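# Close the footlocker lid over three cartons, kept upright

## Task

Get all three cartons inside the footlocker and close its lid completely, with the footlocker left standing upright. The task fails if the lid is dropped shut from more than slightly open or is slammed, or if the footlocker tips over or is left tilted. The result only counts if it stays that way without the robot holding anything in place.

## Robot and tools

Robot: a Hello Robot Stretch 3 with a single arm. It has a two-wheeled base (0.33 m long, 0.34 m wide), a lift that moves the arm up and down a mast, and a telescoping arm that reaches out to the robot's right. The base cannot strafe, so to move the gripper forward or back you drive the base. Turns on the spot pivot about the point midway between the drive wheels, 0.05 m behind the front edge. With the arm pulled in and the wrist folded, a turn sweeps a circle of radius 0.28 m; an unfolded, level gripper reaches outside that circle.

Frames: the base frame has its origin on the floor between the drive wheels, x forward, y left, z up. hand_pose is reported in this frame, at the point where the closed fingertips meet. With all wrist joints at zero, that hand frame has x up, y pointing back along the arm toward the mast, and z toward the robot's rear. The odometry frame is the base frame as it was at scene start. Heading is positive to the left, from -3.142 to 3.142.

Tool execute_actions: argument "actions" is a list holding one action or none (an empty list just reports state and images). An action may contain "base", "joints", or both, plus optional "contact_limits"; the motions start together. "base" holds exactly one command: {"translate_m": d}, a straight drive of d metres relative to the base's last reported position, forward positive, -1 to 1; or {"rotate_rad": d}, an in-place turn relative to the current heading, counter-clockwise (left) positive, -3.2 to 3.2. "joints" is one object of absolute targets by name: lift_m 0 to 1.1 (arm height), arm_m 0 to 0.52 (extension), wrist_yaw_rad -1.345 to 4.42 (0 along the arm, positive toward the front, 3.0 folded over the base), wrist_pitch_rad -1.57 to 0.451 (0 level, negative tips fingers down), wrist_roll_rad -2.911 to 2.911 (0 fingers side by side), gripper_m -0.089 to 0.179 (larger is wider; real fingertip gap is 0.007 m less when nearly shut and 0.025 m less when wide, zero below 0.007), head_pan_rad -3.953 to 1.73 (0 forward, positive left, -1.57 along the arm), head_tilt_rad -1.53 to 0.419 (negative looks down). Done tolerances: ±0.004 for lift, arm and gripper; ±0.02 for yaw, roll and head; ±0.05 for pitch. "contact_limits" takes only arm_m: a motor_effort percentage (1 to 100) at which the arm motion stops; smaller is softer, but too small stops immediately, and values above the maximum are clipped. "cameras" picks images: head_camera, nav_camera, wrist_camera or "all"; omitted or null gives all, [] gives none. Unknown keys or out-of-range numbers reject the whole call. Joints and base left out of an action may keep pushing toward earlier targets. No action runs over 15 s.

Tool wait: "seconds" 0 to 10; nothing new is commanded, returns state and images. Tool zoom_image: "camera" plus "region" [x0, y0, x1, y1] in pixels from the top-left, at most 504 by 504, on that camera's latest full image. Tool finished_scene: "scene" number; ends the scene irreversibly and reports success. Replying with no tool call also ends things.

Result lines: base_status and joint_status tell how each motion ended: done, off_target (stopped short, may still be pushing), contact_stop, time_out or torque_fault (old target dropped). on_its_own describes uncommanded joints; "held at" is a held target, not a position. motor_effort is percent of max, positive toward larger values, peak in brackets; it has fixed and random error. Positive wheel effort pushes forward. lidar_m gives 12 distances in 30-degree sectors, first straight ahead, counting counter-clockwise (4th left, 7th behind, 10th right), in a plane 0.17 m high, range 0.15 to 12 m; "-" means nothing seen, and robot parts can block sectors 5, 6, 9, 10. wrist_depth_mm (45 to 1000) and head_depth_mm (280 to 4000, sideways image) are 7x7 grids of median depth. base_odometry counts wheel turns, so slip looks like motion; turned_by_wheels and turned_by_imu give the turn since the last result; base_tilt gives forward/right lean in degrees with a few degrees of fixed bias.

Behaviour: arm and lift halt and go slack when they push firmly on something; a slack lift may sink under load or get pushed up when fingers close on a surface. Base, wrist and head have no contact stop and keep shoving. A wrist servo overloaded for several seconds turns off for 10 s (torque_fault). A reported stop cancels the remaining calls of that reply. Grip by commanding gripper_m below the object's width; release by going at least 0.02 above the touch value. Readings don't confirm a hold.

Speed is higher only when stowed (lift_m under 0.30, arm_m under 0.03, wrist_yaw_rad over 2.54). Fold or unfold the wrist only with lift_m between 0.32 and 0.95, wrist_pitch_rad -0.4, roll near 0; after folding, lift may go down to 0.25. With yaw below -0.4 keep pitch at -0.5 or lower.

Avoid: pushing with the arm on something rigid while the gripper is above about 0.45 m (tipping risk, worse with raised contact limits or a repeat push); driving while gripping or pressing on something fixed; snagging furniture, especially reversing. If tilted, back off in small steps, free the gripper and lower lift_m near 0.2. Lower the lid gently rather than dropping it, don't knock the footlocker over, and avoid drops or hard hits. The robot holds its last command while you think; loose objects can occasionally get nudged.

Each tool is called after "Request:" by a JSON object that holds its "name" and its "arguments".

## Session

Request:
{"name": "execute_actions", "arguments": {"actions": []}}

Scene clock: 0.00 s.
base_odometry: x=+0.000 y=+0.000 heading=+0.000 (m, m, rad; odometry frame)
turned_by_wheels: +0.000 (rad since the last result)
turned_by_imu: +0.000 (rad since the last result)
base_tilt: forward=-0.7 right=-1.5 (deg)
lidar_m: 2.91 2.03 2.03 2.62 2.26 1.93 1.24 1.09 1.09 1.27 2.22 2.51
head_depth_mm: 1815 2687 2762 2743 2717 2738 2217 / 1831 2899 3020 2972 2970 2912 2187 / 1865 3173 3309 3297 3330 3155 2182 / 2054 3212 3633 3647 3626 3194 2186 / 2068 3194 3335 3486 3453 3257 2168 / 2075 2991 3057 3071 3111 3021 2134 / 2093 2778 2832 2840 2869 2821 2140
base_status: not commanded
joint_positions: lift_m=+0.302 arm_m=+0.003 wrist_yaw_rad=+3.030 wrist_pitch_rad=-0.414 wrist_roll_rad=+0.007 gripper_m=+0.037 head_pan_rad=+0.008 head_tilt_rad=+0.004
joint_status: not commanded
motor_effort: left_wheel=+0 right_wheel=+0 lift_m=+22 arm_m=-1 wrist_yaw_rad=+2 wrist_pitch_rad=+4 wrist_roll_rad=+0 gripper_m=+0 head_pan_rad=-1 head_tilt_rad=+1 (%)
hand_pose: x=+0.0039 y=+0.0758 z=+0.3153 quat_wxyz=(+0.184, +0.701, +0.106, +0.680) (m; base frame)
wrist_depth_mm: - - - - - - - / - - - - - - - / 976 994 950 952 937 957 921 / 765 766 746 755 746 732 728 / 642 628 - 625 635 609 595 / 537 535 - 542 - 514 512 / 474 - - - 452 452 448
pictures: head_camera (sideways: a quarter turn clockwise sets it upright), nav_camera (sideways: a quarter turn counterclockwise sets it upright), wrist_camera
Images, in order (width x height): head_camera 896x504, nav_camera 672x504, wrist_camera 644x364.

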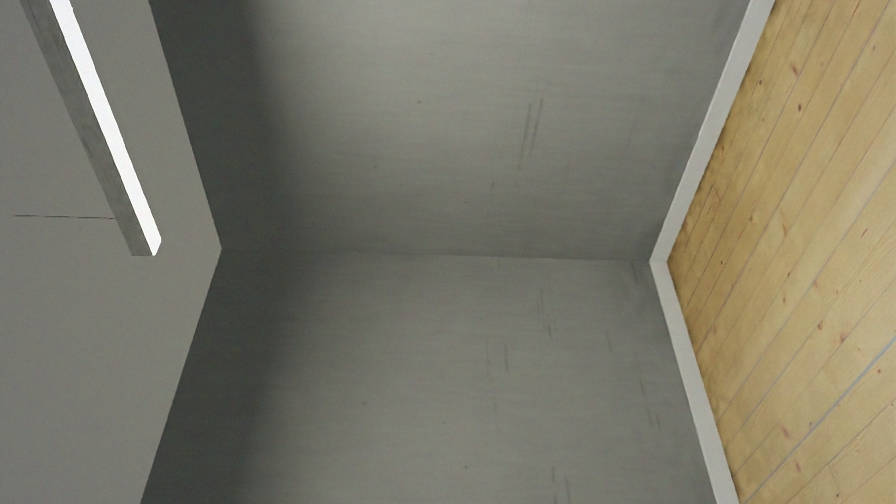

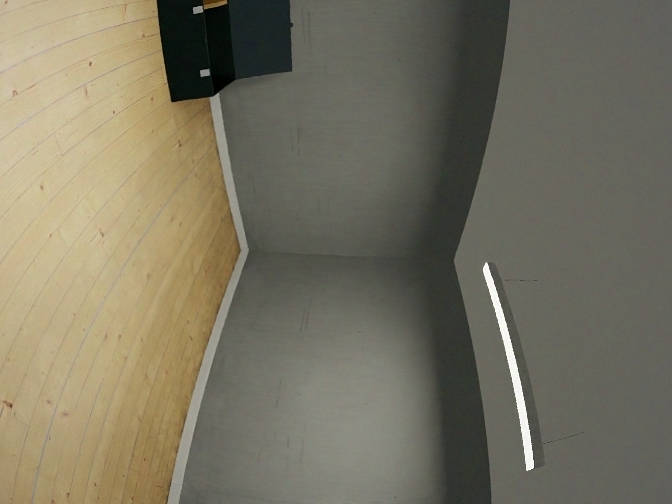

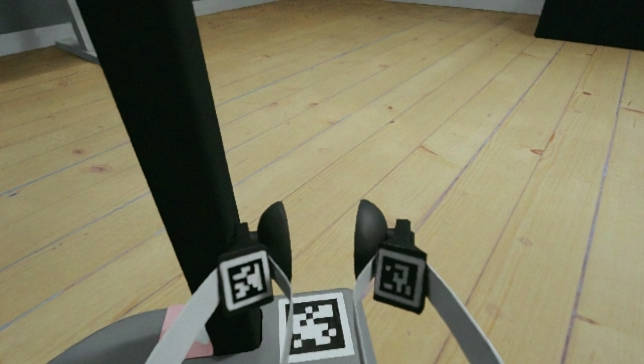

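Request:
{"name": "execute_actions", "arguments": {"actions": [{"base":{"rotate_rad":0.82},"joints":{"lift_m":0.27,"head_tilt_rad":-0.7}}], "cameras": []}}

Request:
{"name": "execute_actions", "arguments": {"actions": [{"base":{"translate_m":1.0}}], "cameras": ["head_camera","nav_camera"]}}

Scene clock: 1.97 s.
base_odometry: x=+0.000 y=+0.000 heading=+0.820 (m, m, rad; odometry frame)
turned_by_wheels: +0.820 (rad since the last result)
turned_by_imu: +0.830 (rad since the last result)
base_tilt: forward=-0.7 right=-1.5 (deg)
lidar_m: 2.03 2.81 1.88 2.26 1.46 1.12 1.09 1.15 1.63 2.50 2.63 2.09
head_depth_mm: 2314 2562 2346 1963 1613 1369 1182 / 2335 2448 2239 1965 1621 1359 1177 / 2336 2457 2271 1973 1617 1354 1181 / 2371 2410 2293 1956 1624 1356 1184 / 2365 2707 2541 1958 1612 1353 1177 / 2388 2709 2510 1959 1622 1363 1176 / 2451 2741 2524 1960 1612 1358 1174
base_status: done
joint_positions: lift_m=+0.270 arm_m=+0.003 wrist_yaw_rad=+3.030 wrist_pitch_rad=-0.414 wrist_roll_rad=+0.007 gripper_m=+0.037 head_pan_rad=+0.008 head_tilt_rad=-0.691
joint_status: all done
motor_effort: left_wheel=-2(7) right_wheel=+3(10) lift_m=+18(25) arm_m=-1(1) wrist_yaw_rad=+0(1) wrist_pitch_rad=+5(5) wrist_roll_rad=+0(0) gripper_m=+0(1) head_pan_rad=+0(0) head_tilt_rad=-5(47) (%)
hand_pose: x=+0.0038 y=+0.0757 z=+0.2837 quat_wxyz=(+0.185, +0.701, +0.106, +0.680) (m; base frame)
wrist_depth_mm: - - - - - - - / - - - - - - - / 908 914 886 879 878 862 843 / 715 696 697 695 695 677 674 / 590 579 - 575 586 564 562 / 497 508 - - - 479 475 / 438 - - - 421 420 413
pictures: none
No camera images: the call's "cameras" was empty. Leave "cameras" out to get every camera's image.

Scene clock: 7.07 s.
base_odometry: x=+0.682 y=+0.731 heading=+0.820 (m, m, rad; odometry frame)
turned_by_wheels: +0.000 (rad since the last result)
turned_by_imu: +0.006 (rad since the last result)
base_tilt: forward=-0.6 right=-1.5 (deg)
lidar_m: 1.03 1.77 2.28 1.80 2.33 2.13 2.09 2.21 2.62 2.54 2.26 1.05
head_depth_mm: 1418 1558 1667 1803 1496 1364 1182 / 1421 1572 1663 1796 1529 1360 1180 / 1448 1600 1686 1814 1527 1364 1181 / 1448 1590 1688 1493 1533 1361 1178 / 1460 1656 1871 1850 1570 1360 1180 / 1473 1678 1930 1961 1613 1362 1178 / 1484 1690 1950 1950 1614 1359 1176
base_status: done
joint_positions: lift_m=+0.270 arm_m=+0.003 wrist_yaw_rad=+3.030 wrist_pitch_rad=-0.415 wrist_roll_rad=+0.007 gripper_m=+0.037 head_pan_rad=+0.008 head_tilt_rad=-0.692
joint_status: not commanded
motor_effort: left_wheel=-1(6) right_wheel=+4(10) lift_m=+18(18) arm_m=-1(1) wrist_yaw_rad=+0(0) wrist_pitch_rad=+5(5) wrist_roll_rad=+0(0) gripper_m=+0(1) head_pan_rad=+1(0) head_tilt_rad=-5(5) (%)
hand_pose: x=+0.0038 y=+0.0757 z=+0.2836 quat_wxyz=(+0.185, +0.701, +0.106, +0.680) (m; base frame)
wrist_depth_mm: - - - - - - - / - - - - - - - / 910 896 882 868 880 854 841 / 714 705 699 694 678 685 666 / 587 583 - 569 590 565 559 / 497 510 - - - 477 477 / - - - - 419 420 415
pictures: head_camera (sideways: a quarter turn clockwise sets it upright), nav_camera (sideways: a quarter turn counterclockwise sets it upright)
Images, in order (width x height): head_camera 896x504, nav_camera 672x504.

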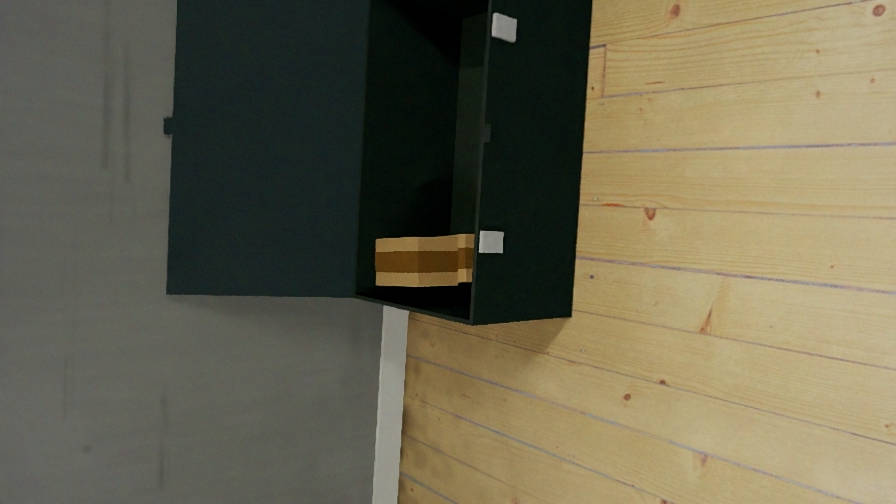

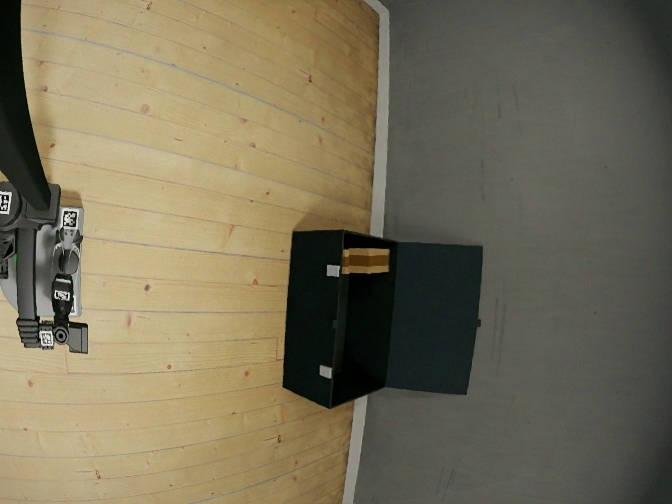

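Request:
{"name": "execute_actions", "arguments": {"actions": [{"base":{"translate_m":0.6}}], "cameras": []}}

Request:
{"name": "execute_actions", "arguments": {"actions": [{"base":{"rotate_rad":1.62},"joints":{"head_pan_rad":-1.57,"head_tilt_rad":-1.0,"lift_m":0.7}}], "cameras": ["head_camera","nav_camera"]}}

Request:
{"name": "execute_actions", "arguments": {"actions": [{"joints":{"wrist_yaw_rad":0,"gripper_m":0.179}}], "cameras": []}}

Request:
{"name": "execute_actions", "arguments": {"actions": [{"joints":{"wrist_pitch_rad":-1.3,"arm_m":0.35}}]}}

Scene clock: 11.50 s.
base_odometry: x=+1.092 y=+1.169 heading=+0.820 (m, m, rad; odometry frame)
turned_by_wheels: +0.000 (rad since the last result)
turned_by_imu: +0.004 (rad since the last result)
base_tilt: forward=-0.7 right=-1.6 (deg)
lidar_m: 0.42 0.44 1.61 2.19 2.31 2.74 2.68 2.84 2.65 2.58 0.58 0.44
head_depth_mm: 883 999 1103 1175 1274 1343 1032 / 891 1008 1122 1186 1291 1343 1062 / 900 1019 1128 1195 1326 1337 1079 / 910 1030 1137 1205 1253 1108 1056 / 916 1040 1164 1343 1278 1129 1084 / 925 1053 1212 1430 1601 1355 1173 / 927 1060 1228 1440 1607 1364 1166
base_status: done
joint_positions: lift_m=+0.270 arm_m=+0.003 wrist_yaw_rad=+3.030 wrist_pitch_rad=-0.415 wrist_roll_rad=+0.007 gripper_m=+0.037 head_pan_rad=+0.008 head_tilt_rad=-0.692
joint_status: not commanded
motor_effort: left_wheel=-2(5) right_wheel=+3(10) lift_m=+18(18) arm_m=-1(1) wrist_yaw_rad=+1(1) wrist_pitch_rad=+5(5) wrist_roll_rad=+0(0) gripper_m=+0(1) head_pan_rad=+1(0) head_tilt_rad=-3(5) (%)
hand_pose: x=+0.0038 y=+0.0757 z=+0.2836 quat_wxyz=(+0.185, +0.701, +0.106, +0.680) (m; base frame)
wrist_depth_mm: - - - - - - - / - - - - - - - / 910 898 900 884 854 855 848 / 717 705 705 687 689 675 672 / 586 577 - 572 586 561 559 / 493 509 - - - 478 474 / - - - - 420 416 415
pictures: none
No camera images: the call's "cameras" was empty. Leave "cameras" out to get every camera's image.

Scene clock: 16.23 s.
base_odometry: x=+1.092 y=+1.169 heading=+2.439 (m, m, rad; odometry frame)
turned_by_wheels: +1.620 (rad since the last result)
turned_by_imu: +1.642 (rad since the last result)
base_tilt: forward=-0.7 right=-1.5 (deg)
lidar_m: 2.19 2.00 2.72 2.68 2.90 2.62 2.58 0.55 0.43 0.42 0.45 1.72
head_depth_mm: 970 1070 1193 1434 1352 - - / 978 1082 1206 1435 1364 1195 - / 993 1099 1232 1446 1248 - - / 1011 1113 1245 1098 1201 1219 - / 1045 1263 1565 1466 1305 1203 1109 / 1063 1288 1599 1510 1354 1218 1113 / 1085 1310 1619 1506 1351 1217 1108
base_status: done
joint_positions: lift_m=+0.700 arm_m=+0.003 wrist_yaw_rad=+3.030 wrist_pitch_rad=-0.415 wrist_roll_rad=+0.007 gripper_m=+0.037 head_pan_rad=-1.563 head_tilt_rad=-0.988
joint_status: all done
motor_effort: left_wheel=-1(7) right_wheel=+3(10) lift_m=+25(29) arm_m=-1(1) wrist_yaw_rad=+1(0) wrist_pitch_rad=+5(5) wrist_roll_rad=+0(0) gripper_m=-1(0) head_pan_rad=-4(49) head_tilt_rad=-7(34) (%)
hand_pose: x=+0.0038 y=+0.0757 z=+0.7132 quat_wxyz=(+0.185, +0.701, +0.106, +0.680) (m; base frame)
wrist_depth_mm: - - - - - - - / - - - - - - - / - - - - - - - / - - - - - - - / - - - - - - - / - - - - - - 981 / 899 884 873 863 873 874 861
pictures: head_camera (sideways: a quarter turn clockwise sets it upright), nav_camera (sideways: a quarter turn counterclockwise sets it upright)
Images, in order (width x height): head_camera 896x504, nav_camera 672x504.

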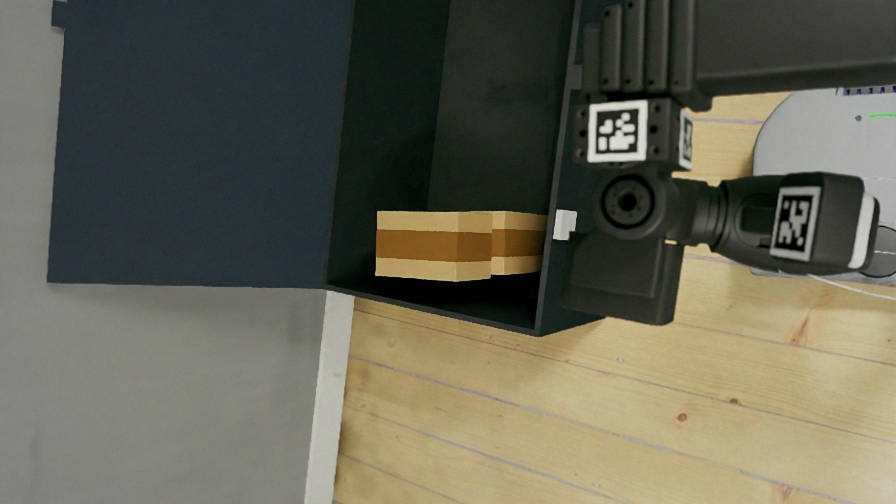

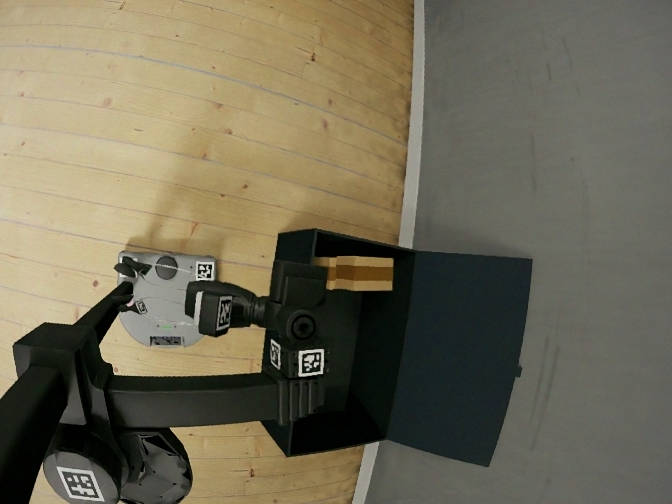

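Scene clock: 18.73 s.
base_odometry: x=+1.092 y=+1.169 heading=+2.439 (m, m, rad; odometry frame)
turned_by_wheels: +0.000 (rad since the last result)
turned_by_imu: +0.000 (rad since the last result)
base_tilt: forward=-0.7 right=-1.5 (deg)
lidar_m: 2.19 2.00 2.71 2.68 2.90 2.61 2.58 0.55 0.43 0.42 0.45 1.72
head_depth_mm: 968 1064 1195 1428 1350 - - / 985 1081 1206 1441 1376 - - / 992 1098 1229 1462 - - - / 1011 1109 1246 1098 1287 1220 - / 1052 1265 1564 1486 1294 1221 1110 / 1061 1280 1602 1516 1351 1217 1113 / 1079 1309 1619 1515 1348 1221 1110
base_status: not commanded
joint_positions: lift_m=+0.700 arm_m=+0.003 wrist_yaw_rad=+0.002 wrist_pitch_rad=-0.415 wrist_roll_rad=+0.007 gripper_m=+0.179 head_pan_rad=-1.563 head_tilt_rad=-0.988
joint_status: all done
motor_effort: left_wheel=-1(2) right_wheel=+3(3) lift_m=+25(25) arm_m=-1(1) wrist_yaw_rad=-1(1) wrist_pitch_rad=+5(5) wrist_roll_rad=+0(0) gripper_m=+0(83) head_pan_rad=-4(4) head_tilt_rad=-7(8) (%)
hand_pose: x=-0.0210 y=-0.3725 z=+0.7132 quat_wxyz=(+0.690, +0.146, -0.694, -0.146) (m; base frame)
wrist_depth_mm: 838 828 783 725 715 697 666 / 918 899 845 747 731 713 694 / - 981 955 775 764 735 721 / - - - 793 773 765 746 / - - - 829 842 804 752 / - - 950 569 937 936 - / 883 887 705 591 861 860 806
pictures: none
No camera images: the call's "cameras" was empty. Leave "cameras" out to get every camera's image.

Scene clock: 22.50 s.
base_odometry: x=+1.092 y=+1.169 heading=+2.439 (m, m, rad; odometry frame)
turned_by_wheels: +0.000 (rad since the last result)
turned_by_imu: +0.000 (rad since the last result)
base_tilt: forward=-0.7 right=-1.5 (deg)
lidar_m: 2.19 1.99 2.71 2.68 2.90 2.62 2.58 0.55 0.43 0.42 0.45 1.72
head_depth_mm: 971 1069 1185 1422 - - - / 983 1058 - 1440 1255 1210 - / 996 1066 - 1444 1226 1228 - / 1005 1109 1246 1097 1201 1223 - / 1047 1267 1558 1470 1294 1210 1109 / 1063 1287 1599 1508 1358 1217 1114 / 1087 1315 1623 1512 1354 1223 1114
base_status: not commanded
joint_positions: lift_m=+0.700 arm_m=+0.350 wrist_yaw_rad=+0.001 wrist_pitch_rad=-1.297 wrist_roll_rad=+0.007 gripper_m=+0.179 head_pan_rad=-1.563 head_tilt_rad=-0.988
joint_status: all done
motor_effort: left_wheel=-2(2) right_wheel=+3(3) lift_m=+25(25) arm_m=+2(5) wrist_yaw_rad=+0(2) wrist_pitch_rad=-1(1) wrist_roll_rad=+0(0) gripper_m=+0(0) head_pan_rad=-4(4) head_tilt_rad=-7(5) (%)
hand_pose: x=-0.0216 y=-0.5406 z=+0.5853 quat_wxyz=(+0.562, +0.426, -0.565, -0.429) (m; base frame)
wrist_depth_mm: 776 787 580 602 574 550 529 / 785 774 426 389 745 763 707 / 768 767 419 382 749 745 743 / 769 760 435 397 746 729 733 / 765 756 584 735 731 727 733 / 759 749 461 508 549 589 - / 744 738 750 747 739 738 736
pictures: head_camera (sideways: a quarter turn clockwise sets it upright), nav_camera (sideways: a quarter turn counterclockwise sets it upright), wrist_camera
Images, in order (width x height): head_camera 896x504, nav_camera 672x504, wrist_camera 644x364.

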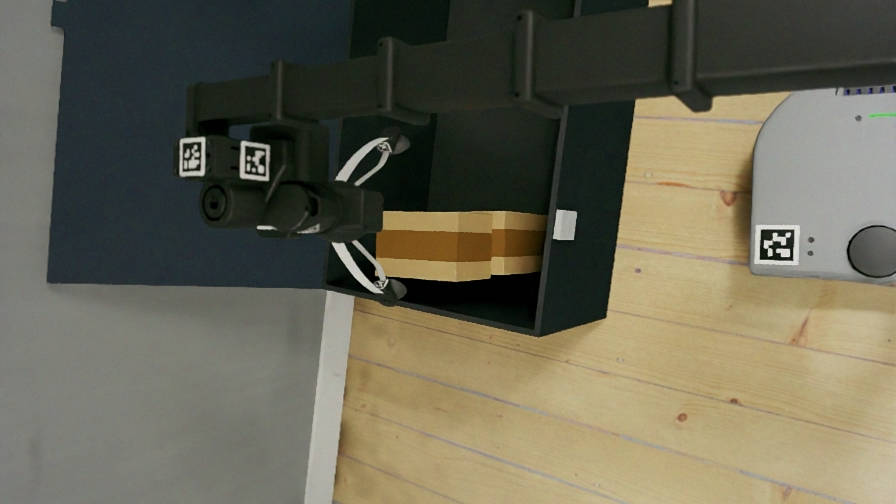

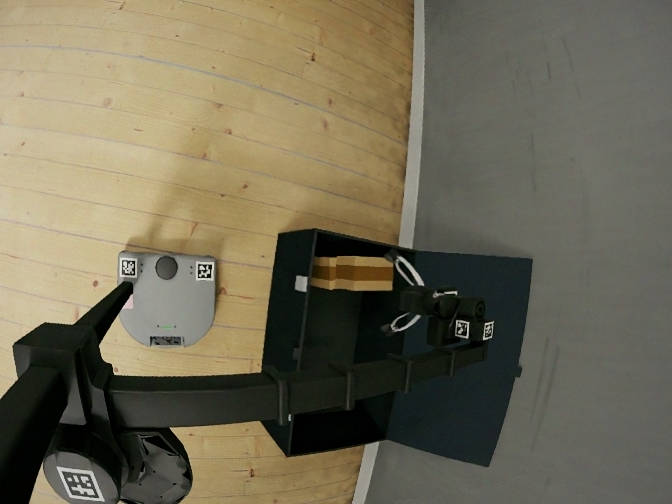

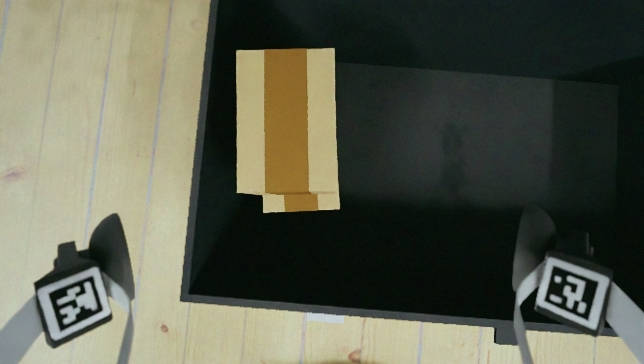

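Request:
{"name": "execute_actions", "arguments": {"actions": [{"base":{"translate_m":0.04},"joints":{"wrist_pitch_rad":-1.45,"arm_m":0.48,"lift_m":0.55}}]}}

Scene clock: 24.93 s.
base_odometry: x=+1.061 y=+1.195 heading=+2.439 (m, m, rad; odometry frame)
turned_by_wheels: +0.000 (rad since the last result)
turned_by_imu: +0.000 (rad since the last result)
base_tilt: forward=-0.7 right=-1.5 (deg)
lidar_m: 2.15 1.96 2.71 2.67 2.90 2.66 2.62 0.55 0.43 0.43 1.15 1.72
head_depth_mm: 976 1070 1194 1434 1207 1214 1105 / 983 1083 1216 1428 - - - / 1003 1086 - 1412 1209 1232 - / 1017 1151 1271 1136 1226 1219 - / 1054 1270 1587 1511 1327 1220 1106 / 1071 1286 1603 1506 1356 1219 1113 / 1085 1319 1621 1517 1353 1215 1113
base_status: done
joint_positions: lift_m=+0.550 arm_m=+0.480 wrist_yaw_rad=+0.001 wrist_pitch_rad=-1.445 wrist_roll_rad=+0.007 gripper_m=+0.179 head_pan_rad=-1.563 head_tilt_rad=-0.988
joint_status: all done
motor_effort: left_wheel=-2(3) right_wheel=+3(10) lift_m=+18(22) arm_m=+2(5) wrist_yaw_rad=+0(0) wrist_pitch_rad=-2(2) wrist_roll_rad=+0(0) gripper_m=+0(0) head_pan_rad=-3(4) head_tilt_rad=-8(6) (%)
hand_pose: x=-0.0216 y=-0.6329 z=+0.4317 quat_wxyz=(+0.529, +0.466, -0.532, -0.470) (m; base frame)
wrist_depth_mm: 574 576 338 536 505 476 451 / 584 584 275 212 558 555 561 / 594 600 258 214 571 566 568 / 602 605 267 217 579 577 582 / 609 611 274 220 580 584 580 / 613 611 285 223 558 594 - / 634 631 384 438 452 469 459
pictures: head_camera (sideways: a quarter turn clockwise sets it upright), nav_camera (sideways: a quarter turn counterclockwise sets it upright), wrist_camera
Images, in order (width x height): head_camera 896x504, nav_camera 672x504, wrist_camera 644x364.

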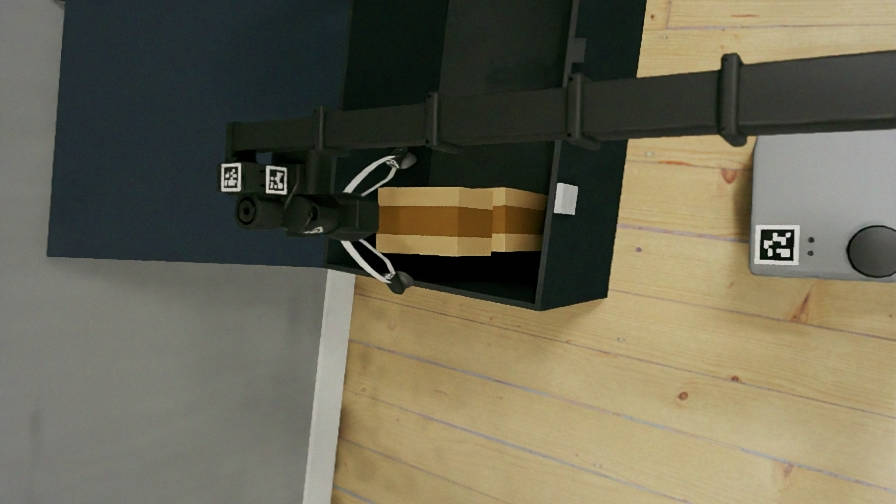

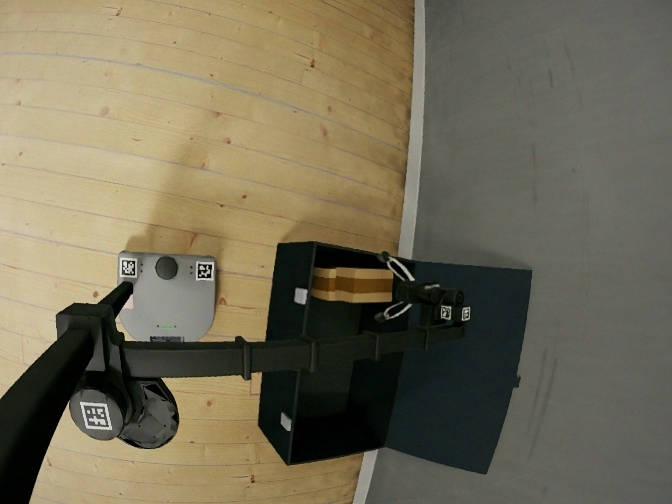

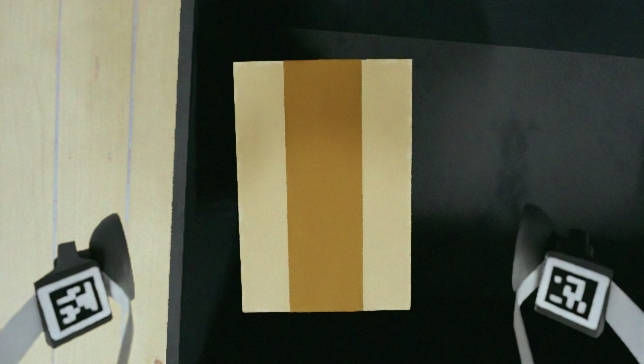

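Request:
{"name": "execute_actions", "arguments": {"actions": [{"joints":{"gripper_m":0.155,"arm_m":0.495,"lift_m":0.45}}], "cameras": ["head_camera","wrist_camera"]}}

Request:
{"name": "execute_actions", "arguments": {"actions": [{"joints":{"gripper_m":0.04}}], "cameras": []}}

Request:
{"name": "execute_actions", "arguments": {"actions": [{"joints":{"lift_m":0.47}}], "cameras": ["head_camera","wrist_camera"]}}

Scene clock: 27.03 s.
base_odometry: x=+1.061 y=+1.195 heading=+2.439 (m, m, rad; odometry frame)
turned_by_wheels: +0.000 (rad since the last result)
turned_by_imu: +0.000 (rad since the last result)
base_tilt: forward=-0.7 right=-1.4 (deg)
lidar_m: 2.15 1.96 2.71 2.69 2.90 2.65 2.62 0.55 0.43 0.43 1.16 1.72
head_depth_mm: 974 1070 1192 1440 1216 1213 1106 / 985 1089 1210 1434 1256 1223 - / 998 1101 1179 1277 1209 1229 - / 1021 1146 1262 1143 1231 1220 - / 1048 1271 1589 1509 1334 1225 1111 / 1070 1291 1595 1517 1353 1224 1111 / 1082 1323 1618 1508 1350 1216 1114
base_status: not commanded
joint_positions: lift_m=+0.450 arm_m=+0.495 wrist_yaw_rad=+0.001 wrist_pitch_rad=-1.445 wrist_roll_rad=+0.007 gripper_m=+0.155 head_pan_rad=-1.563 head_tilt_rad=-0.988
joint_status: all done
motor_effort: left_wheel=-2(1) right_wheel=+3(3) lift_m=+18(20) arm_m=+2(3) wrist_yaw_rad=+0(1) wrist_pitch_rad=-2(2) wrist_roll_rad=+0(0) gripper_m=+0(82) head_pan_rad=-3(4) head_tilt_rad=-7(8) (%)
hand_pose: x=-0.0216 y=-0.6478 z=+0.3317 quat_wxyz=(+0.529, +0.466, -0.532, -0.470) (m; base frame)
wrist_depth_mm: 483 164 237 112 113 415 418 / 486 156 113 113 113 459 459 / 487 160 115 114 115 468 471 / 496 173 117 116 116 472 477 / 509 166 118 118 118 119 474 / 513 167 120 119 120 120 495 / 518 186 121 121 121 474 492
pictures: head_camera (sideways: a quarter turn clockwise sets it upright), wrist_camera
Images, in order (width x height): head_camera 896x504, wrist_camera 644x364.

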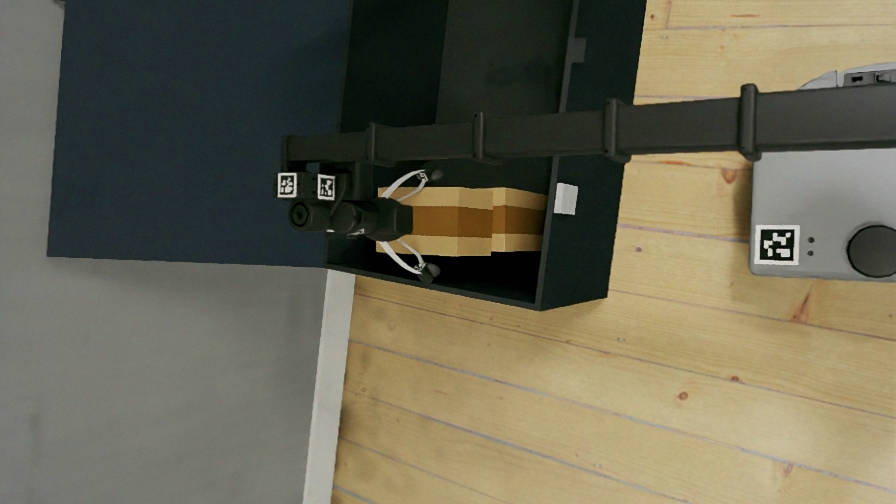

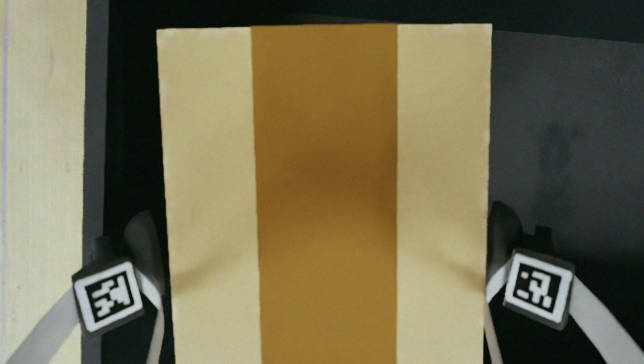

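Scene clock: 28.67 s.
base_odometry: x=+1.061 y=+1.195 heading=+2.439 (m, m, rad; odometry frame)
turned_by_wheels: +0.000 (rad since the last result)
turned_by_imu: +0.000 (rad since the last result)
base_tilt: forward=-0.6 right=-1.6 (deg)
lidar_m: 2.14 1.96 2.70 2.68 2.90 2.65 2.62 0.55 0.44 0.43 1.16 1.73
head_depth_mm: 975 1069 1195 1432 1211 1217 1109 / 984 1093 1211 1440 1262 1228 - / 999 1101 1178 1270 1212 1231 - / 1012 1153 1259 1140 1226 1219 - / 1058 1271 1580 1511 1337 1220 1109 / 1069 1292 1597 1511 1354 1223 1108 / 1088 1315 1626 1519 1356 1219 1108
base_status: not commanded
joint_positions: lift_m=+0.450 arm_m=+0.495 wrist_yaw_rad=+0.001 wrist_pitch_rad=-1.447 wrist_roll_rad=+0.007 gripper_m=+0.042 head_pan_rad=-1.563 head_tilt_rad=-0.988
joint_status: all done
motor_effort: left_wheel=-2(3) right_wheel=+3(7) lift_m=+18(18) arm_m=+2(2) wrist_yaw_rad=+0(0) wrist_pitch_rad=-1(2) wrist_roll_rad=+0(0) gripper_m=-36(99) head_pan_rad=-4(3) head_tilt_rad=-7(8) (%)
hand_pose: x=-0.0216 y=-0.6473 z=+0.3316 quat_wxyz=(+0.528, +0.467, -0.531, -0.470) (m; base frame)
wrist_depth_mm: 479 163 261 113 114 414 416 / 486 157 114 114 115 461 463 / 494 160 116 116 116 466 471 / 502 174 118 117 118 474 475 / 508 165 119 119 119 301 482 / 512 - 121 121 121 121 489 / 515 199 122 122 123 471 490
pictures: none
No camera images: the call's "cameras" was empty. Leave "cameras" out to get every camera's image.

Scene clock: 29.60 s.
base_odometry: x=+1.061 y=+1.195 heading=+2.439 (m, m, rad; odometry frame)
turned_by_wheels: +0.000 (rad since the last result)
turned_by_imu: +0.000 (rad since the last result)
base_tilt: forward=-0.6 right=-1.6 (deg)
lidar_m: 2.15 1.96 2.71 2.67 2.90 2.65 2.62 0.55 0.43 0.43 1.15 1.72
head_depth_mm: 972 1070 1197 1440 1211 1215 1107 / 986 1083 1208 1434 1340 1233 - / 999 1104 - 1263 1213 1214 - / 1016 1145 1277 1121 1224 1218 - / 1050 1268 1584 1515 1330 1219 1115 / 1068 1294 1606 1513 1350 1229 1114 / 1088 1321 1634 1514 1358 1218 1111
base_status: not commanded
joint_positions: lift_m=+0.470 arm_m=+0.495 wrist_yaw_rad=+0.001 wrist_pitch_rad=-1.448 wrist_roll_rad=+0.007 gripper_m=+0.045 head_pan_rad=-1.563 head_tilt_rad=-0.988
joint_status: all done
motor_effort: left_wheel=-2(4) right_wheel=+3(10) lift_m=+30(30) arm_m=+1(2) wrist_yaw_rad=+0(0) wrist_pitch_rad=-1(1) wrist_roll_rad=+0(0) gripper_m=-31(35) head_pan_rad=-3(3) head_tilt_rad=-7(7) (%)
hand_pose: x=-0.0216 y=-0.6473 z=+0.3510 quat_wxyz=(+0.528, +0.467, -0.531, -0.470) (m; base frame)
wrist_depth_mm: 494 185 262 426 432 440 422 / 503 179 121 124 129 479 479 / 508 183 121 125 130 491 491 / 521 188 122 126 131 497 495 / 525 189 123 127 131 502 500 / 538 - 124 127 132 - 508 / 544 219 125 128 133 492 510
pictures: head_camera (sideways: a quarter turn clockwise sets it upright), wrist_camera
Images, in order (width x height): head_camera 896x504, wrist_camera 644x364.

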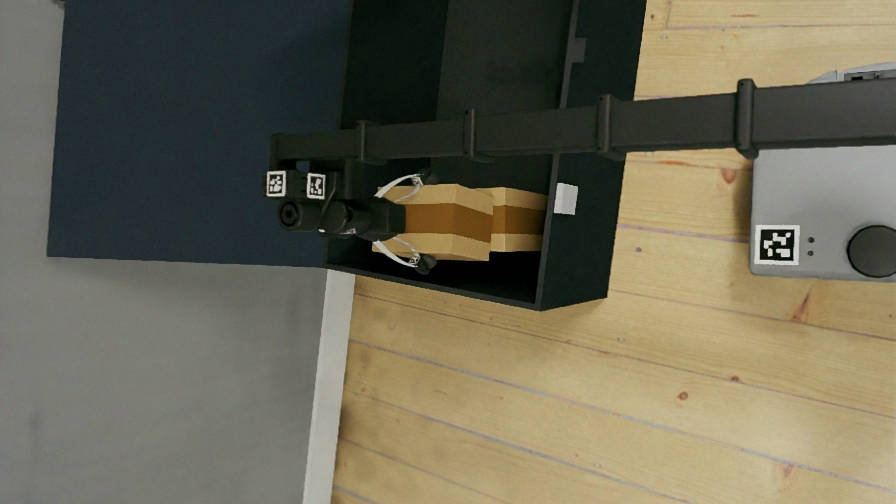

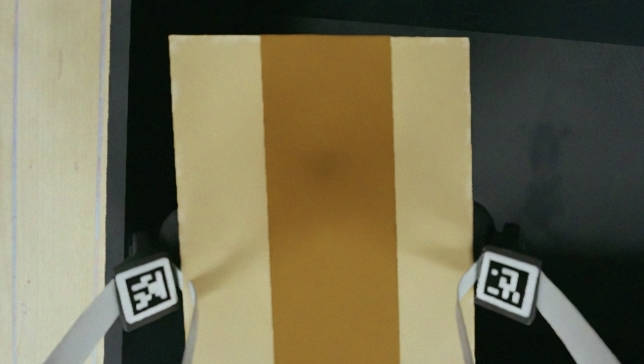

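Request:
{"name": "execute_actions", "arguments": {"actions": [{"joints":{"lift_m":0.482,"gripper_m":0.055}}], "cameras": ["wrist_camera"]}}

Scene clock: 30.50 s.
base_odometry: x=+1.061 y=+1.195 heading=+2.439 (m, m, rad; odometry frame)
turned_by_wheels: +0.000 (rad since the last result)
turned_by_imu: +0.000 (rad since the last result)
base_tilt: forward=-0.7 right=-1.4 (deg)
lidar_m: 2.15 1.96 2.71 2.68 2.90 2.66 2.62 0.55 0.43 0.43 1.15 1.72
head_depth_mm: 972 1072 1190 1431 1212 1216 1108 / 986 1085 1213 1430 1299 - - / 999 1102 - 1147 1213 1239 - / 1017 1152 1257 1111 1226 1210 - / 1049 1271 1594 1509 1333 1219 1113 / 1069 1289 1612 1510 1344 1224 1113 / 1086 1310 1628 1518 1358 1224 1111
base_status: not commanded
joint_positions: lift_m=+0.482 arm_m=+0.495 wrist_yaw_rad=+0.001 wrist_pitch_rad=-1.448 wrist_roll_rad=+0.007 gripper_m=+0.056 head_pan_rad=-1.563 head_tilt_rad=-0.988
joint_status: all done
motor_effort: left_wheel=-2(2) right_wheel=+3(3) lift_m=+30(29) arm_m=+2(2) wrist_yaw_rad=-1(1) wrist_pitch_rad=+0(1) wrist_roll_rad=+0(0) gripper_m=-28(26) head_pan_rad=-4(4) head_tilt_rad=-8(7) (%)
hand_pose: x=-0.0216 y=-0.6471 z=+0.3630 quat_wxyz=(+0.528, +0.467, -0.531, -0.470) (m; base frame)
wrist_depth_mm: 507 201 296 464 439 444 419 / 512 191 126 130 136 493 488 / 521 197 125 129 135 505 495 / 533 217 125 129 134 506 503 / 531 223 124 128 134 510 517 / 546 - 124 128 133 - 526 / 554 239 124 128 133 492 523
pictures: wrist_camera
Images, in order (width x height): wrist_camera 644x364.

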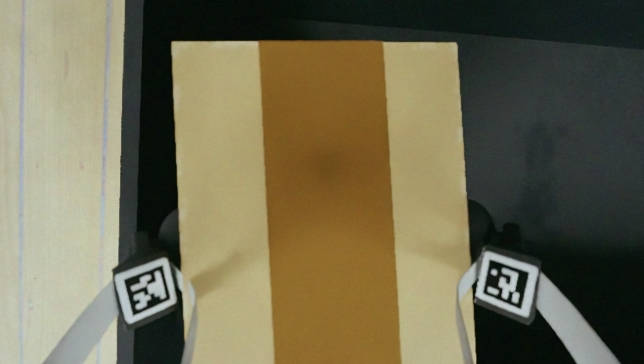

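Held but pivoting; regrasp centred.

Request:
{"name": "execute_actions", "arguments": {"actions": [{"joints":{"lift_m":0.463}}], "cameras": []}}

Request:
{"name": "execute_actions", "arguments": {"actions": [{"joints":{"gripper_m":0.155}}], "cameras": []}}

Request:
{"name": "execute_actions", "arguments": {"actions": [{"joints":{"lift_m":0.445,"arm_m":0.507}}], "cameras": ["wrist_camera"]}}

Request:
{"name": "execute_actions", "arguments": {"actions": [{"joints":{"gripper_m":0.02}}], "cameras": []}}

Request:
{"name": "execute_actions", "arguments": {"actions": [{"joints":{"lift_m":0.475}}], "cameras": ["wrist_camera"]}}

Scene clock: 31.90 s.
base_odometry: x=+1.061 y=+1.195 heading=+2.439 (m, m, rad; odometry frame)
turned_by_wheels: +0.000 (rad since the last result)
turned_by_imu: +0.000 (rad since the last result)
base_tilt: forward=-0.7 right=-1.5 (deg)
lidar_m: 2.15 1.96 2.71 2.67 2.90 2.65 2.62 0.55 0.43 0.43 1.15 1.73
head_depth_mm: 971 1071 1193 1434 1212 1215 1112 / 982 1082 1212 1428 1301 1221 - / 1000 1100 1178 1258 1209 1223 - / 1014 1144 1277 1131 1225 1218 - / 1052 1265 1597 1520 1330 1224 1109 / 1072 1296 1613 1510 1344 1221 1112 / 1085 1329 1620 1508 1347 1222 1107
base_status: not commanded
joint_positions: lift_m=+0.463 arm_m=+0.495 wrist_yaw_rad=+0.001 wrist_pitch_rad=-1.450 wrist_roll_rad=+0.007 gripper_m=+0.063 head_pan_rad=-1.563 head_tilt_rad=-0.988
joint_status: all done
on_its_own: gripper_m is held at +0.064, not at your +0.055, by its stall guard, which is still easing
motor_effort: left_wheel=-1(2) right_wheel=+1(2) lift_m=+21(30) arm_m=+1(2) wrist_yaw_rad=+0(1) wrist_pitch_rad=+0(1) wrist_roll_rad=+0(0) gripper_m=-4(26) head_pan_rad=-3(4) head_tilt_rad=-8(7) (%)
hand_pose: x=-0.0216 y=-0.6466 z=+0.3445 quat_wxyz=(+0.527, +0.467, -0.531, -0.471) (m; base frame)
wrist_depth_mm: 494 186 262 429 409 438 426 / 501 179 117 119 123 471 475 / 500 182 118 121 125 480 483 / 510 187 120 123 127 488 486 / 516 172 122 124 129 494 489 / 523 - 123 126 130 - 502 / 531 216 126 128 132 487 513
pictures: none
No camera images: the call's "cameras" was empty. Leave "cameras" out to get every camera's image.

Scene clock: 33.27 s.
base_odometry: x=+1.061 y=+1.195 heading=+2.439 (m, m, rad; odometry frame)
turned_by_wheels: +0.000 (rad since the last result)
turned_by_imu: +0.000 (rad since the last result)
base_tilt: forward=-0.6 right=-1.5 (deg)
lidar_m: 2.14 1.97 2.71 2.68 2.90 2.64 2.61 0.55 0.43 0.43 1.16 1.73
head_depth_mm: 970 1072 1194 1431 1215 1217 1108 / 981 1089 1209 1441 1295 1225 - / 997 1107 - 1143 1214 1216 - / 1018 1145 1271 1144 1216 1217 - / 1053 1264 1590 1502 1339 1223 1109 / 1070 1303 1597 1521 1351 1220 1113 / 1088 1322 1632 1517 1353 1219 1107
base_status: not commanded
joint_positions: lift_m=+0.463 arm_m=+0.495 wrist_yaw_rad=+0.001 wrist_pitch_rad=-1.450 wrist_roll_rad=+0.007 gripper_m=+0.155 head_pan_rad=-1.563 head_tilt_rad=-0.988
joint_status: all done
motor_effort: left_wheel=-1(2) right_wheel=+3(4) lift_m=+21(22) arm_m=+1(2) wrist_yaw_rad=+0(0) wrist_pitch_rad=+0(1) wrist_roll_rad=+0(0) gripper_m=+0(80) head_pan_rad=-3(4) head_tilt_rad=-8(6) (%)
hand_pose: x=-0.0216 y=-0.6468 z=+0.3444 quat_wxyz=(+0.528, +0.467, -0.531, -0.471) (m; base frame)
wrist_depth_mm: 488 186 293 457 413 439 418 / 494 178 125 125 126 477 472 / 502 183 128 127 128 479 481 / 513 187 129 129 130 488 491 / 516 224 131 131 131 491 496 / 528 242 133 132 133 511 497 / 534 201 135 135 135 498 511
pictures: none
No camera images: the call's "cameras" was empty. Leave "cameras" out to get every camera's image.

Scene clock: 34.17 s.
base_odometry: x=+1.061 y=+1.195 heading=+2.439 (m, m, rad; odometry frame)
turned_by_wheels: +0.000 (rad since the last result)
turned_by_imu: +0.000 (rad since the last result)
base_tilt: forward=-0.7 right=-1.5 (deg)
lidar_m: 2.15 1.96 2.71 2.67 2.90 2.65 2.62 0.55 0.43 0.43 1.15 1.72
head_depth_mm: 973 1074 1198 1431 1213 1221 1105 / 986 1089 1210 1431 1261 1212 - / 996 1105 - 1143 1210 1229 - / 1015 1148 1271 1137 1219 1222 - / 1054 1263 1591 1518 1334 1220 1105 / 1074 1293 1603 1512 1350 1216 1109 / 1092 1316 1621 1519 1346 1224 1110
base_status: not commanded
joint_positions: lift_m=+0.445 arm_m=+0.507 wrist_yaw_rad=+0.001 wrist_pitch_rad=-1.450 wrist_roll_rad=+0.007 gripper_m=+0.155 head_pan_rad=-1.563 head_tilt_rad=-0.988
joint_status: all done
motor_effort: left_wheel=-2(2) right_wheel=+6(6) lift_m=+17(20) arm_m=+2(7) wrist_yaw_rad=+0(0) wrist_pitch_rad=+0(0) wrist_roll_rad=+0(0) gripper_m=+0(1) head_pan_rad=-4(4) head_tilt_rad=-8(7) (%)
hand_pose: x=-0.0216 y=-0.6587 z=+0.3267 quat_wxyz=(+0.528, +0.467, -0.531, -0.471) (m; base frame)
wrist_depth_mm: 473 173 329 452 442 416 394 / 480 154 109 109 109 454 461 / 483 150 110 109 110 461 466 / 494 161 112 111 111 471 473 / 495 153 113 113 113 114 477 / 507 115 115 114 115 115 481 / 511 173 117 116 117 488 494
pictures: wrist_camera
Images, in order (width x height): wrist_camera 644x364.

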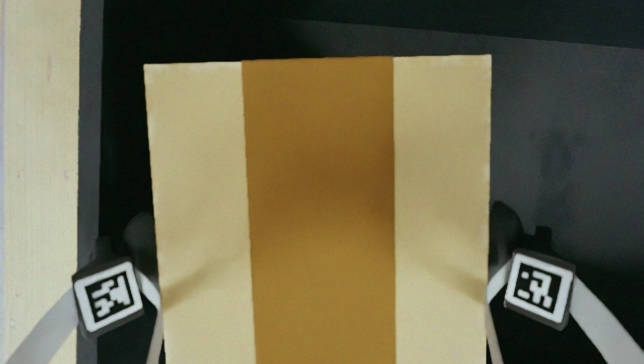

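Scene clock: 36.00 s.
base_odometry: x=+1.061 y=+1.195 heading=+2.439 (m, m, rad; odometry frame)
turned_by_wheels: +0.000 (rad since the last result)
turned_by_imu: +0.000 (rad since the last result)
base_tilt: forward=-0.6 right=-1.6 (deg)
lidar_m: 2.15 1.96 2.71 2.67 2.90 2.65 2.62 0.55 0.43 0.43 1.15 1.73
head_depth_mm: 971 1071 1199 1437 1218 1223 1108 / 986 1089 1216 1439 1259 1218 - / 1003 1102 - 1149 1217 1234 - / 1014 1153 1263 1140 1216 1220 - / 1055 1268 1589 1506 1325 1216 1112 / 1071 1298 1604 1511 1351 1219 1110 / 1087 1318 1631 1527 1354 1218 1106
base_status: not commanded
joint_positions: lift_m=+0.445 arm_m=+0.507 wrist_yaw_rad=+0.001 wrist_pitch_rad=-1.451 wrist_roll_rad=+0.007 gripper_m=+0.022 head_pan_rad=-1.563 head_tilt_rad=-0.988
joint_status: all done
motor_effort: left_wheel=-2(3) right_wheel=+5(6) lift_m=+16(17) arm_m=+2(2) wrist_yaw_rad=+0(0) wrist_pitch_rad=+1(1) wrist_roll_rad=+0(0) gripper_m=-45(99) head_pan_rad=-3(4) head_tilt_rad=-7(7) (%)
hand_pose: x=-0.0216 y=-0.6583 z=+0.3267 quat_wxyz=(+0.527, +0.468, -0.530, -0.471) (m; base frame)
wrist_depth_mm: 477 172 325 455 439 414 396 / 480 153 110 110 110 458 456 / 489 156 112 111 111 468 464 / 495 161 113 113 113 472 471 / 510 155 115 114 115 115 479 / 512 116 116 116 116 117 483 / 514 190 118 117 118 491 492
pictures: none
No camera images: the call's "cameras" was empty. Leave "cameras" out to get every camera's image.

Scene clock: 37.50 s.
base_odometry: x=+1.061 y=+1.195 heading=+2.439 (m, m, rad; odometry frame)
turned_by_wheels: +0.000 (rad since the last result)
turned_by_imu: +0.000 (rad since the last result)
base_tilt: forward=-0.7 right=-1.5 (deg)
lidar_m: 2.14 1.96 2.71 2.67 2.90 2.66 2.62 0.55 0.43 0.43 1.16 1.72
head_depth_mm: 969 1074 1195 1431 1219 1216 1107 / 982 1084 1208 1431 1345 1233 - / 1002 1101 - 1158 1215 1229 - / 1018 1148 1268 1148 1222 1225 - / 1054 1266 1589 1507 1330 1222 1112 / 1066 1291 1605 1512 1349 1221 1113 / 1081 1313 1631 1523 1352 1225 1111
base_status: not commanded
joint_positions: lift_m=+0.475 arm_m=+0.507 wrist_yaw_rad=+0.001 wrist_pitch_rad=-1.449 wrist_roll_rad=+0.007 gripper_m=+0.029 head_pan_rad=-1.563 head_tilt_rad=-0.988
joint_status: all done
on_its_own: gripper_m is held at +0.028, not at your +0.020, by its stall guard, which is still easing
motor_effort: left_wheel=-2(3) right_wheel=+2(6) lift_m=+30(35) arm_m=+1(2) wrist_yaw_rad=+0(1) wrist_pitch_rad=+0(1) wrist_roll_rad=+0(0) gripper_m=-38(45) head_pan_rad=-4(3) head_tilt_rad=-7(7) (%)
hand_pose: x=-0.0216 y=-0.6588 z=+0.3560 quat_wxyz=(+0.528, +0.467, -0.531, -0.471) (m; base frame)
wrist_depth_mm: 502 200 331 472 444 418 396 / 508 176 109 109 109 483 486 / 514 178 111 111 111 493 495 / 526 185 114 113 114 494 499 / 523 187 117 116 117 503 505 / 537 - 120 119 120 - 517 / 545 213 123 122 123 518 519
pictures: wrist_camera
Images, in order (width x height): wrist_camera 644x364.

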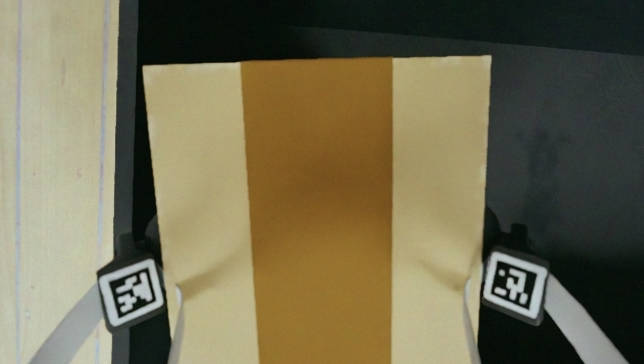

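Request:
{"name": "execute_actions", "arguments": {"actions": [{"base":{"translate_m":-0.18},"joints":{"gripper_m":0.0,"arm_m":0.49}}], "cameras": []}}

Request:
{"name": "execute_actions", "arguments": {"actions": [{"joints":{"gripper_m":0.002,"lift_m":0.24}}], "cameras": ["head_camera","wrist_camera"]}}

Scene clock: 40.67 s.
base_odometry: x=+1.199 y=+1.079 heading=+2.439 (m, m, rad; odometry frame)
turned_by_wheels: +0.000 (rad since the last result)
turned_by_imu: +0.000 (rad since the last result)
base_tilt: forward=-0.7 right=-1.6 (deg)
lidar_m: 2.32 2.13 2.72 2.71 2.92 2.47 2.44 0.53 0.41 0.41 0.44 1.69
head_depth_mm: 964 1053 1183 1422 1317 1212 1109 / 971 1068 1191 1425 1266 1229 - / 980 1083 - 1413 1284 1224 - / 997 1100 1222 1252 1243 1219 - / 1010 1120 1251 1200 1213 1220 1113 / 1037 1237 1557 1297 1290 1219 1114 / 1068 1299 1620 1510 1345 1223 1107
base_status: done
joint_positions: lift_m=+0.475 arm_m=+0.490 wrist_yaw_rad=+0.001 wrist_pitch_rad=-1.449 wrist_roll_rad=+0.007 gripper_m=+0.014 head_pan_rad=-1.563 head_tilt_rad=-0.988
joint_status: gripper_m off_target (ended at +0.014, target +0.000); the others done
on_its_own: gripper_m is held at +0.012, not at your +0.000, by its stall guard, which is still easing
motor_effort: left_wheel=-1(3) right_wheel=+2(4) lift_m=+30(30) arm_m=-4(6) wrist_yaw_rad=+0(1) wrist_pitch_rad=+0(0) wrist_roll_rad=+0(0) gripper_m=-43(99) head_pan_rad=-5(4) head_tilt_rad=-7(7) (%)
hand_pose: x=-0.0216 y=-0.6424 z=+0.3560 quat_wxyz=(+0.528, +0.467, -0.531, -0.471) (m; base frame)
wrist_depth_mm: 354 467 477 466 440 415 389 / 252 250 110 110 111 484 480 / 256 255 112 112 112 489 492 / 258 258 115 114 115 500 497 / 262 261 117 117 117 504 505 / 267 - 120 119 120 - 517 / 347 411 122 122 123 517 511
pictures: none
No camera images: the call's "cameras" was empty. Leave "cameras" out to get every camera's image.

Scene clock: 43.63 s.
base_odometry: x=+1.199 y=+1.079 heading=+2.439 (m, m, rad; odometry frame)
turned_by_wheels: +0.000 (rad since the last result)
turned_by_imu: +0.000 (rad since the last result)
base_tilt: forward=-0.7 right=-1.5 (deg)
lidar_m: 2.33 2.13 2.72 2.71 2.93 2.47 2.44 0.53 0.42 0.41 0.44 1.70
head_depth_mm: 964 1059 1181 1398 1325 1213 1106 / 975 1069 1193 1428 1216 1219 - / 983 1076 1217 1405 1254 1220 - / 996 1096 1232 1454 1231 1219 - / 1006 1111 1253 1199 1221 1220 1111 / 1040 1240 1548 1306 1292 1222 1110 / 1066 1295 1620 1508 1346 1219 1112
base_status: not commanded
joint_positions: lift_m=+0.240 arm_m=+0.490 wrist_yaw_rad=+0.001 wrist_pitch_rad=-1.449 wrist_roll_rad=+0.007 gripper_m=+0.019 head_pan_rad=-1.563 head_tilt_rad=-0.988
joint_status: gripper_m off_target (ended at +0.019, target +0.002); the others done
on_its_own: gripper_m is held at +0.018, not at your +0.002, by its stall guard, which is still easing
motor_effort: left_wheel=-1(1) right_wheel=+2(3) lift_m=+23(26) arm_m=-4(4) wrist_yaw_rad=+0(1) wrist_pitch_rad=+0(0) wrist_roll_rad=+0(0) gripper_m=-32(96) head_pan_rad=-3(4) head_tilt_rad=-6(8) (%)
hand_pose: x=-0.0216 y=-0.6424 z=+0.1213 quat_wxyz=(+0.528, +0.467, -0.531, -0.471) (m; base frame)
wrist_depth_mm: 171 248 250 249 250 249 250 / 168 205 110 110 110 253 253 / 166 192 112 112 112 254 257 / 163 200 115 114 115 260 260 / 161 184 117 117 117 263 264 / 155 - 120 119 120 - 269 / - 211 123 122 122 273 272
pictures: head_camera (sideways: a quarter turn clockwise sets it upright), wrist_camera
Images, in order (width x height): head_camera 896x504, wrist_camera 644x364.

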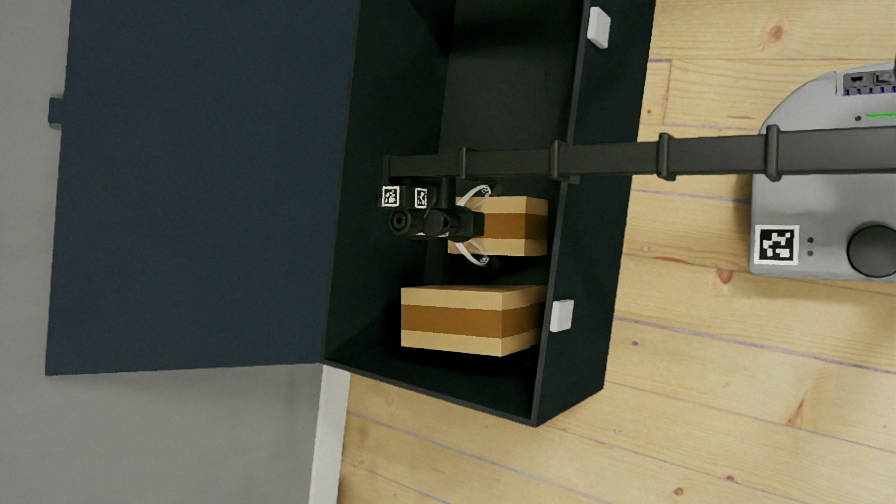

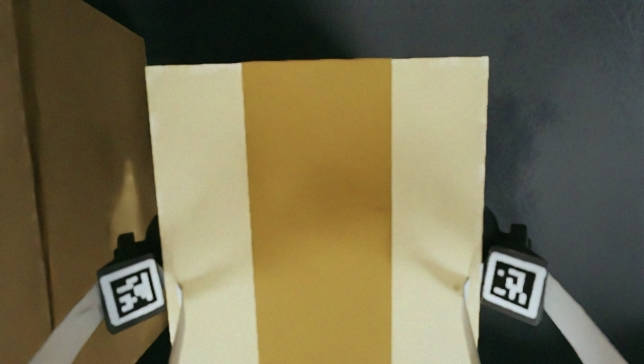

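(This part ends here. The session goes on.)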